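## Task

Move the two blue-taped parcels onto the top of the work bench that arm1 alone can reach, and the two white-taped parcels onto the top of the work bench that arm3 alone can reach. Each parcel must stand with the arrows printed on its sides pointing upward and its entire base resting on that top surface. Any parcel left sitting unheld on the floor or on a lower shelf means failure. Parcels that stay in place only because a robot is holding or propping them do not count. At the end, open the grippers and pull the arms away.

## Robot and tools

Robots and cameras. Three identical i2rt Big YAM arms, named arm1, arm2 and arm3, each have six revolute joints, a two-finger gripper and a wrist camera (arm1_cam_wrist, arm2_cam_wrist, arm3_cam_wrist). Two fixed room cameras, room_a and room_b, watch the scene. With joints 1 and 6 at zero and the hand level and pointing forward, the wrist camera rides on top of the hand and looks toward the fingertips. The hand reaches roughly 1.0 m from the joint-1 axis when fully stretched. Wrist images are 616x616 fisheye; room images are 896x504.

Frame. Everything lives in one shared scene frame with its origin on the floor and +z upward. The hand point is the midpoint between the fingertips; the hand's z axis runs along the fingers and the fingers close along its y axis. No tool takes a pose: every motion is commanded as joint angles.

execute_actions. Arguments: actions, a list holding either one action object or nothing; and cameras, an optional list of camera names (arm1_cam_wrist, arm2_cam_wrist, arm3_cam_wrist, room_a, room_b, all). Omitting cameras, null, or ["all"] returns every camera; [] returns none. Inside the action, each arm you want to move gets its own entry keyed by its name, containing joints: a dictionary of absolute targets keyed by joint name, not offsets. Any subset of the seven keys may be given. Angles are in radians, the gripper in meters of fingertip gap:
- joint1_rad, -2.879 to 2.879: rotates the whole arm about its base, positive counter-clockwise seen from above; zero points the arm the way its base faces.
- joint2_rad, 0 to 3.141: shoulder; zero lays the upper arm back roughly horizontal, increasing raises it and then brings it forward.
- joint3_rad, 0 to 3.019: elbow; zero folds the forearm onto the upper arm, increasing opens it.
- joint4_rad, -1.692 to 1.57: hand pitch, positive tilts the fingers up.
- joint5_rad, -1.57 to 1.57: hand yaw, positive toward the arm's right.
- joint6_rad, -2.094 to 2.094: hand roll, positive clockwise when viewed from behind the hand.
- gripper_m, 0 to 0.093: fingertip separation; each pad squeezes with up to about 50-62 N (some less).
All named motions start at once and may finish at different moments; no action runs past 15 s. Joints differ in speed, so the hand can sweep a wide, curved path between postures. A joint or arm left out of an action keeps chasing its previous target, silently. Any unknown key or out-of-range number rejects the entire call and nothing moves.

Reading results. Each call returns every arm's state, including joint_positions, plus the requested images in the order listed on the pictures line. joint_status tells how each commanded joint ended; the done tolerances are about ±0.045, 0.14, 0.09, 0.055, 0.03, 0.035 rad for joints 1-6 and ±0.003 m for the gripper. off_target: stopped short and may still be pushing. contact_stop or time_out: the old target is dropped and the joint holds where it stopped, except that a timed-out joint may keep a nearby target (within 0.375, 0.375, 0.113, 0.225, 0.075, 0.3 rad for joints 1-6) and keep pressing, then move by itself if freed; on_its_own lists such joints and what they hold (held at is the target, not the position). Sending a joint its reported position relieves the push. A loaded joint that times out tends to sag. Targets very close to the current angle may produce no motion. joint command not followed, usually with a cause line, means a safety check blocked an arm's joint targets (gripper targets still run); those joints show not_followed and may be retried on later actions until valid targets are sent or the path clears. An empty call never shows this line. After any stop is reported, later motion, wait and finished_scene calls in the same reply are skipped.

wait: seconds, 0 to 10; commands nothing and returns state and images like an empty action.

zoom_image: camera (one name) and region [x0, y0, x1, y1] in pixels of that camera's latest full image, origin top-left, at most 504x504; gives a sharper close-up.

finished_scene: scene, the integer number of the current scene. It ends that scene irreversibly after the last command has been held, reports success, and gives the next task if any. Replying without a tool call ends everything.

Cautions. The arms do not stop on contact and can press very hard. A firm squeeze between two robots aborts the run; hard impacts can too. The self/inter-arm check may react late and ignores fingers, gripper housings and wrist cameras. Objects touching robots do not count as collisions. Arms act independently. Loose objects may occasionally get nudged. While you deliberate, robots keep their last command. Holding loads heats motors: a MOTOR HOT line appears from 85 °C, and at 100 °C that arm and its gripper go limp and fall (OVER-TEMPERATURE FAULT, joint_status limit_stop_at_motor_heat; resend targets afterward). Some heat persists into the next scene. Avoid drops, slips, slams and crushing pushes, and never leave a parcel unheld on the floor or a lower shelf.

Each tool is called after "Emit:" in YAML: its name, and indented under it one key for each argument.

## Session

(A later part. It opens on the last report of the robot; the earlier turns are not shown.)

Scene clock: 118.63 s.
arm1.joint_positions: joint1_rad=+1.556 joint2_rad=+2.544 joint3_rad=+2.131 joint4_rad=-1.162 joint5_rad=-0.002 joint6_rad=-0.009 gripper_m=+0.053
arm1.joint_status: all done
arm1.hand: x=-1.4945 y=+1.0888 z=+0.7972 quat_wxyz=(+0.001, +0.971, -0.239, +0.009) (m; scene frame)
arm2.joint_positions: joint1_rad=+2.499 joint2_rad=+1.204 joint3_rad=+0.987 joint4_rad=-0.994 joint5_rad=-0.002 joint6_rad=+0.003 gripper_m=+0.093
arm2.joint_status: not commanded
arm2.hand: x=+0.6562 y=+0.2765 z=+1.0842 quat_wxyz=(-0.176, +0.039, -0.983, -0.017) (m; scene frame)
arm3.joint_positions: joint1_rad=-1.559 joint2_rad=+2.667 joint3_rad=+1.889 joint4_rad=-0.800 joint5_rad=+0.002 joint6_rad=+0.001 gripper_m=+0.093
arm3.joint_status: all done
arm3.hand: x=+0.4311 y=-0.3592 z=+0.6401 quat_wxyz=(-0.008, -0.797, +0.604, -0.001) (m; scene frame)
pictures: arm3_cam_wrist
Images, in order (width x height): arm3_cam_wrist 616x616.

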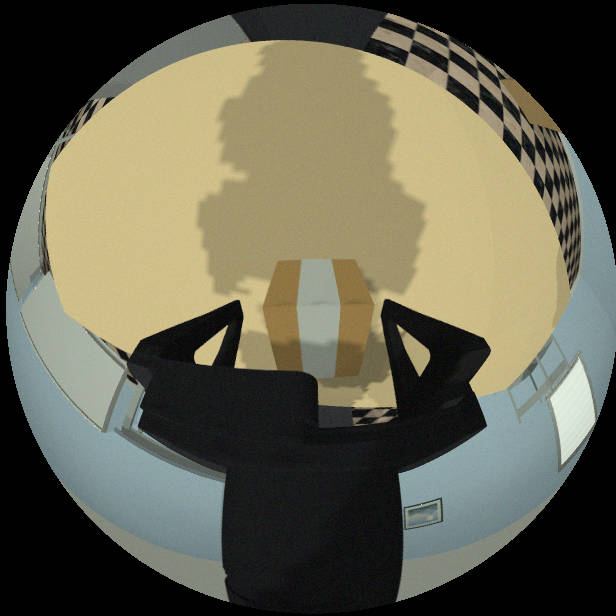

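Emit:
execute_actions:
  actions:
    - {"arm1":{"joints":{"joint2_rad":2.55,"gripper_m":0.093}},"arm3":{"joints":{"joint2_rad":2.667,"gripper_m":0.03}}}
  cameras: []

Emit:
execute_actions:
  actions:
    - {"arm1":{"joints":{"joint2_rad":2.0}},"arm3":{"joints":{"joint2_rad":2.15,"joint3_rad":1.95,"joint4_rad":-1.25}}}
  cameras: ["arm3_cam_wrist"]

Emit:
execute_actions:
  actions:
    - {"arm1":{"joints":{"joint1_rad":1.3,"joint4_rad":-1.6}},"arm3":{"joints":{"joint1_rad":0.72}}}
  cameras: ["arm1_cam_wrist"]

Emit:
execute_actions:
  actions:
    - {"arm3":{"joints":{"joint2_rad":2.44,"joint3_rad":2.0,"joint4_rad":-1.07}}}
  cameras: ["arm3_cam_wrist"]

Scene clock: 128.60 s.
arm1.joint_positions: joint1_rad=+1.556 joint2_rad=+2.544 joint3_rad=+2.131 joint4_rad=-1.162 joint5_rad=-0.002 joint6_rad=-0.009 gripper_m=+0.093
arm1.joint_status: all done
arm1.hand: x=-1.4945 y=+1.0888 z=+0.7972 quat_wxyz=(+0.001, +0.971, -0.239, +0.009) (m; scene frame)
arm2.joint_positions: joint1_rad=+2.499 joint2_rad=+1.204 joint3_rad=+0.987 joint4_rad=-0.994 joint5_rad=-0.002 joint6_rad=+0.003 gripper_m=+0.093
arm2.joint_status: not commanded
arm2.hand: x=+0.6562 y=+0.2765 z=+1.0842 quat_wxyz=(-0.176, +0.039, -0.983, -0.017) (m; scene frame)
arm3.joint_positions: joint1_rad=-1.559 joint2_rad=+2.667 joint3_rad=+1.889 joint4_rad=-0.800 joint5_rad=+0.001 joint6_rad=+0.000 gripper_m=+0.049
arm3.joint_status: gripper_m off_target (ended at +0.049, target +0.030); the others done
arm3.hand: x=+0.4310 y=-0.3593 z=+0.6401 quat_wxyz=(-0.008, -0.797, +0.604, +0.000) (m; scene frame)
pictures: none
No camera images: the call's "cameras" was empty. Leave "cameras" out to get every camera's image.

Scene clock: 130.60 s.
arm1.joint_positions: joint1_rad=+1.556 joint2_rad=+1.987 joint3_rad=+2.152 joint4_rad=-1.156 joint5_rad=-0.002 joint6_rad=-0.009 gripper_m=+0.093
arm1.joint_status: all done
arm1.hand: x=-1.5237 y=+1.1023 z=+1.2154 quat_wxyz=(-0.070, +0.932, -0.229, -0.271) (m; scene frame)
arm2.joint_positions: joint1_rad=+2.499 joint2_rad=+1.204 joint3_rad=+0.987 joint4_rad=-0.994 joint5_rad=-0.002 joint6_rad=+0.003 gripper_m=+0.093
arm2.joint_status: not commanded
arm2.hand: x=+0.6562 y=+0.2765 z=+1.0842 quat_wxyz=(-0.176, +0.039, -0.983, -0.017) (m; scene frame)
arm3.joint_positions: joint1_rad=-1.559 joint2_rad=+2.155 joint3_rad=+1.946 joint4_rad=-1.240 joint5_rad=+0.001 joint6_rad=+0.000 gripper_m=+0.049
arm3.joint_status: all done
arm3.hand: x=+0.4272 y=-0.3271 z=+0.9962 quat_wxyz=(+0.030, -0.795, +0.604, +0.051) (m; scene frame)
pictures: arm3_cam_wrist
Images, in order (width x height): arm3_cam_wrist 616x616.

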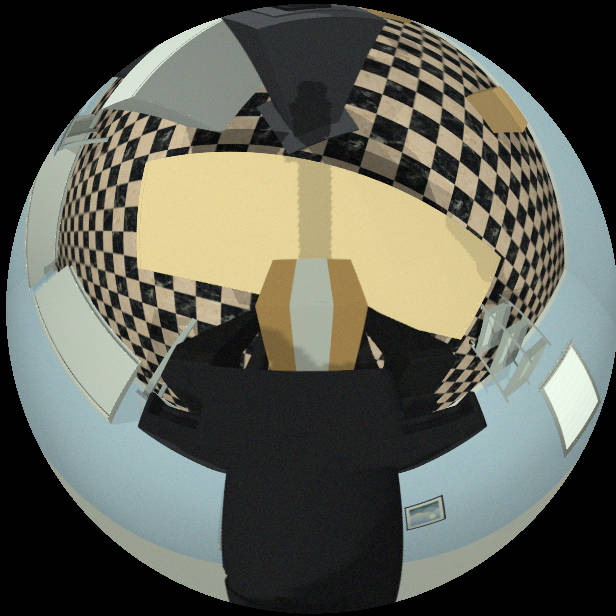

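Scene clock: 133.10 s.
arm1.joint_positions: joint1_rad=+1.302 joint2_rad=+1.987 joint3_rad=+2.152 joint4_rad=-1.589 joint5_rad=+0.001 joint6_rad=-0.007 gripper_m=+0.093
arm1.joint_status: all done
arm1.hand: x=-1.3403 y=+1.1899 z=+1.1802 quat_wxyz=(-0.029, +0.930, -0.360, -0.061) (m; scene frame)
arm2.joint_positions: joint1_rad=+2.499 joint2_rad=+1.204 joint3_rad=+0.987 joint4_rad=-0.994 joint5_rad=-0.002 joint6_rad=+0.003 gripper_m=+0.093
arm2.joint_status: not commanded
arm2.hand: x=+0.6562 y=+0.2765 z=+1.0842 quat_wxyz=(-0.176, +0.039, -0.983, -0.017) (m; scene frame)
arm3.joint_positions: joint1_rad=+0.721 joint2_rad=+2.155 joint3_rad=+1.946 joint4_rad=-1.240 joint5_rad=-0.001 joint6_rad=+0.000 gripper_m=+0.049
arm3.joint_status: all done
arm3.hand: x=+0.2297 y=-1.5668 z=+1.0081 quat_wxyz=(-0.029, -0.880, -0.471, +0.060) (m; scene frame)
pictures: arm1_cam_wrist
Images, in order (width x height): arm1_cam_wrist 616x616.

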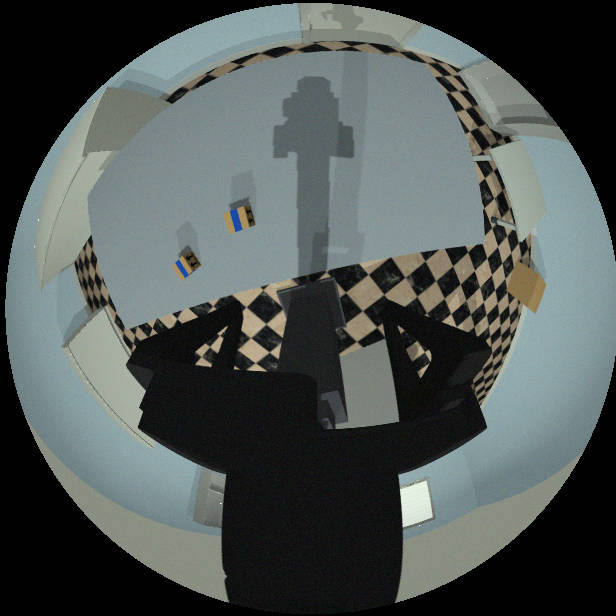

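Scene clock: 134.40 s.
arm1.joint_positions: joint1_rad=+1.302 joint2_rad=+1.987 joint3_rad=+2.152 joint4_rad=-1.589 joint5_rad=+0.001 joint6_rad=-0.007 gripper_m=+0.093
arm1.joint_status: not commanded
arm1.hand: x=-1.3403 y=+1.1899 z=+1.1802 quat_wxyz=(-0.029, +0.930, -0.360, -0.061) (m; scene frame)
arm2.joint_positions: joint1_rad=+2.499 joint2_rad=+1.204 joint3_rad=+0.987 joint4_rad=-0.994 joint5_rad=-0.002 joint6_rad=+0.003 gripper_m=+0.093
arm2.joint_status: not commanded
arm2.hand: x=+0.6562 y=+0.2765 z=+1.0842 quat_wxyz=(-0.176, +0.039, -0.983, -0.017) (m; scene frame)
arm3.joint_positions: joint1_rad=+0.721 joint2_rad=+2.464 joint3_rad=+1.974 joint4_rad=-1.081 joint5_rad=-0.001 joint6_rad=+0.000 gripper_m=+0.049
arm3.joint_status: all done
arm3.hand: x=+0.2241 y=-1.5730 z=+0.8119 quat_wxyz=(-0.001, -0.882, -0.472, +0.007) (m; scene frame)
pictures: arm3_cam_wrist
Images, in order (width x height): arm3_cam_wrist 616x616.

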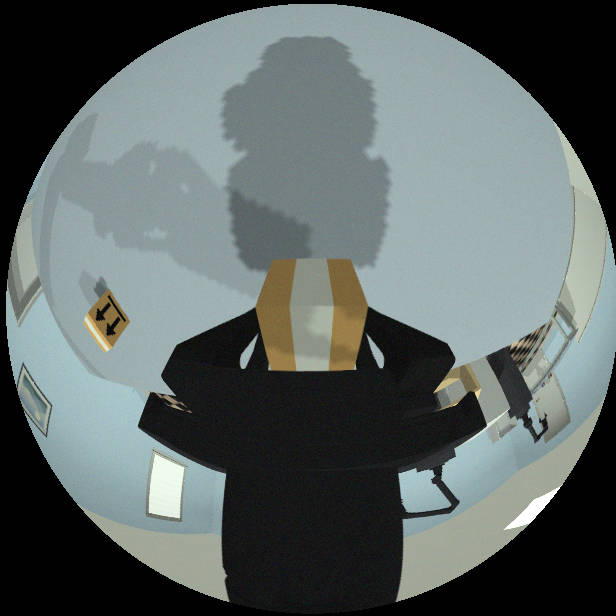

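Emit:
execute_actions:
  actions:
    - {"arm3":{"joints":{"joint2_rad":2.51,"joint4_rad":-1.05}}}
  cameras: ["arm1_cam_wrist"]

Emit:
zoom_image:
  camera: "arm1_cam_wrist"
  region: [160,180,280,300]

Scene clock: 135.83 s.
arm1.joint_positions: joint1_rad=+1.302 joint2_rad=+1.987 joint3_rad=+2.152 joint4_rad=-1.589 joint5_rad=+0.001 joint6_rad=-0.007 gripper_m=+0.093
arm1.joint_status: not commanded
arm1.hand: x=-1.3403 y=+1.1899 z=+1.1802 quat_wxyz=(-0.029, +0.930, -0.360, -0.061) (m; scene frame)
arm2.joint_positions: joint1_rad=+2.499 joint2_rad=+1.204 joint3_rad=+0.987 joint4_rad=-0.994 joint5_rad=-0.002 joint6_rad=+0.003 gripper_m=+0.093
arm2.joint_status: not commanded
arm2.hand: x=+0.6562 y=+0.2765 z=+1.0842 quat_wxyz=(-0.176, +0.039, -0.983, -0.017) (m; scene frame)
arm3.joint_positions: joint1_rad=+0.721 joint2_rad=+2.493 joint3_rad=+1.974 joint4_rad=-1.060 joint5_rad=-0.001 joint6_rad=+0.000 gripper_m=+0.049
arm3.joint_status: all done
arm3.hand: x=+0.2251 y=-1.5713 z=+0.7926 quat_wxyz=(+0.001, -0.882, -0.472, +0.003) (m; scene frame)
pictures: arm1_cam_wrist
Images, in order (width x height): arm1_cam_wrist 616x616.

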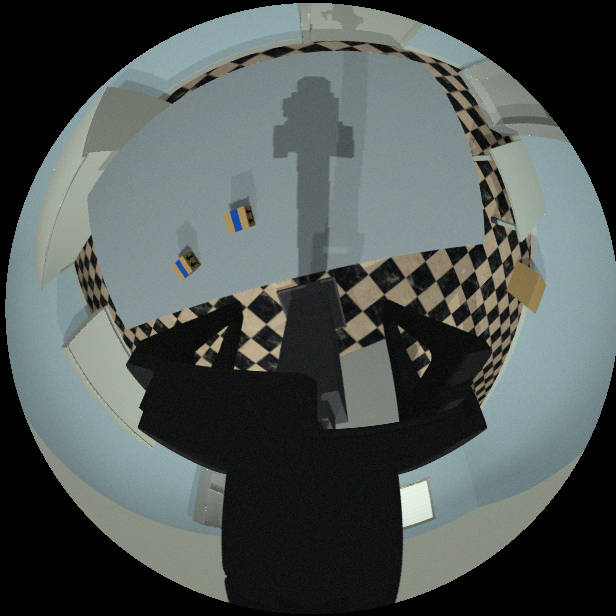

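Region (160, 180, 280, 300) of arm1_cam_wrist's 616x616 image, scaled by 4.200, with more detail than that image has.

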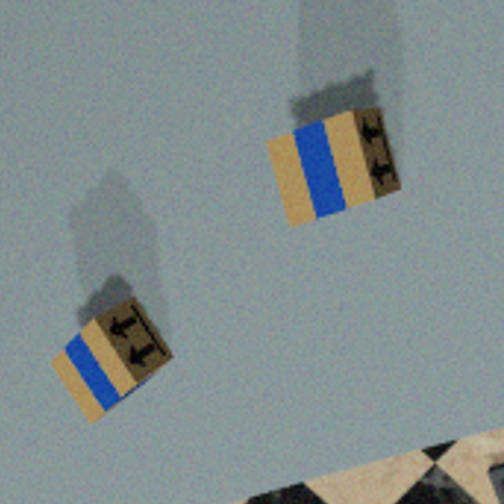

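Emit:
execute_actions:
  actions:
    - {"arm3":{"joints":{"joint2_rad":2.495,"gripper_m":0.093}}}
  cameras: []

Emit:
execute_actions:
  actions:
    - {"arm3":{"joints":{"joint2_rad":1.95,"joint4_rad":-1.45}}}
  cameras: ["arm3_cam_wrist","room_b"]

Scene clock: 137.10 s.
arm1.joint_positions: joint1_rad=+1.302 joint2_rad=+1.987 joint3_rad=+2.152 joint4_rad=-1.589 joint5_rad=+0.001 joint6_rad=-0.007 gripper_m=+0.093
arm1.joint_status: not commanded
arm1.hand: x=-1.3403 y=+1.1899 z=+1.1802 quat_wxyz=(-0.029, +0.930, -0.360, -0.061) (m; scene frame)
arm2.joint_positions: joint1_rad=+2.499 joint2_rad=+1.204 joint3_rad=+0.987 joint4_rad=-0.994 joint5_rad=-0.002 joint6_rad=+0.003 gripper_m=+0.093
arm2.joint_status: not commanded
arm2.hand: x=+0.6562 y=+0.2765 z=+1.0842 quat_wxyz=(-0.176, +0.039, -0.983, -0.017) (m; scene frame)
arm3.joint_positions: joint1_rad=+0.721 joint2_rad=+2.493 joint3_rad=+1.974 joint4_rad=-1.060 joint5_rad=-0.001 joint6_rad=+0.000 gripper_m=+0.093
arm3.joint_status: all done
arm3.hand: x=+0.2251 y=-1.5713 z=+0.7926 quat_wxyz=(+0.001, -0.882, -0.472, +0.003) (m; scene frame)
pictures: none
No camera images: the call's "cameras" was empty. Leave "cameras" out to get every camera's image.

Scene clock: 138.93 s.
arm1.joint_positions: joint1_rad=+1.302 joint2_rad=+1.987 joint3_rad=+2.152 joint4_rad=-1.589 joint5_rad=+0.001 joint6_rad=-0.007 gripper_m=+0.093
arm1.joint_status: not commanded
arm1.hand: x=-1.3403 y=+1.1899 z=+1.1802 quat_wxyz=(-0.029, +0.930, -0.360, -0.061) (m; scene frame)
arm2.joint_positions: joint1_rad=+2.499 joint2_rad=+1.204 joint3_rad=+0.987 joint4_rad=-0.994 joint5_rad=-0.002 joint6_rad=+0.003 gripper_m=+0.093
arm2.joint_status: not commanded
arm2.hand: x=+0.6562 y=+0.2765 z=+1.0842 quat_wxyz=(-0.176, +0.039, -0.983, -0.017) (m; scene frame)
arm3.joint_positions: joint1_rad=+0.721 joint2_rad=+1.955 joint3_rad=+1.995 joint4_rad=-1.439 joint5_rad=-0.001 joint6_rad=+0.000 gripper_m=+0.093
arm3.joint_status: all done
arm3.hand: x=+0.2538 y=-1.5323 z=+1.1511 quat_wxyz=(-0.041, -0.878, -0.470, +0.083) (m; scene frame)
pictures: arm3_cam_wrist, room_b
Images, in order (width x height): arm3_cam_wrist 616x616, room_b 896x504.

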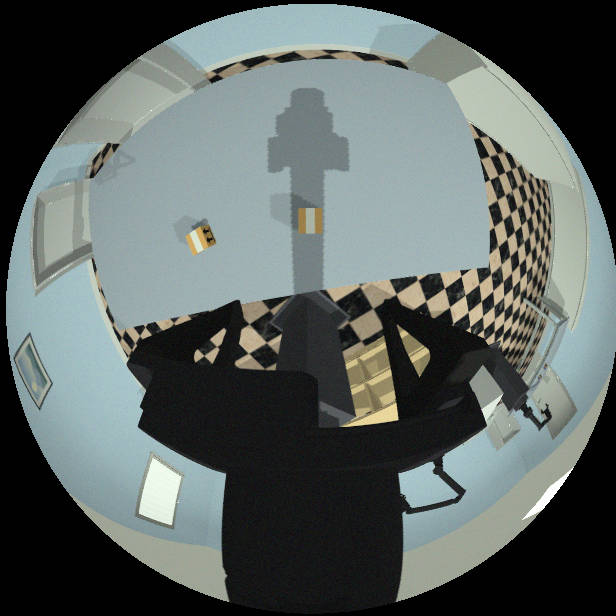

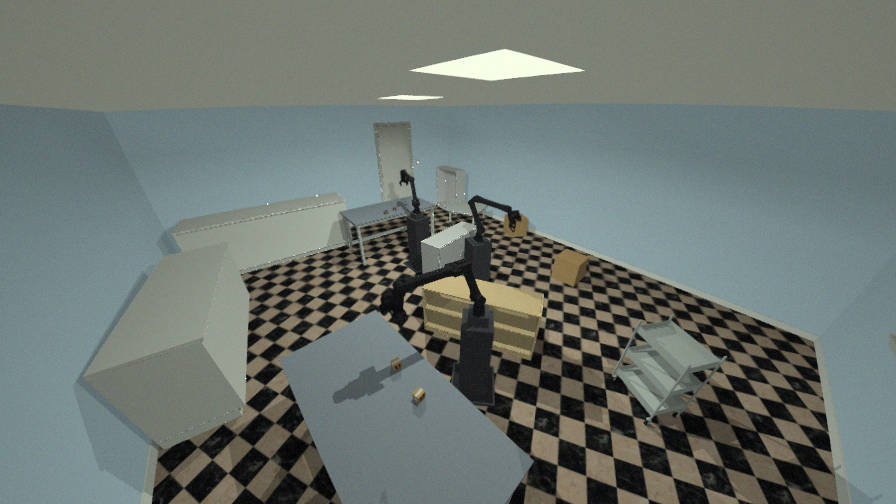

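Emit:
finished_scene:
  scene: 2

The scene is finished: the task was done.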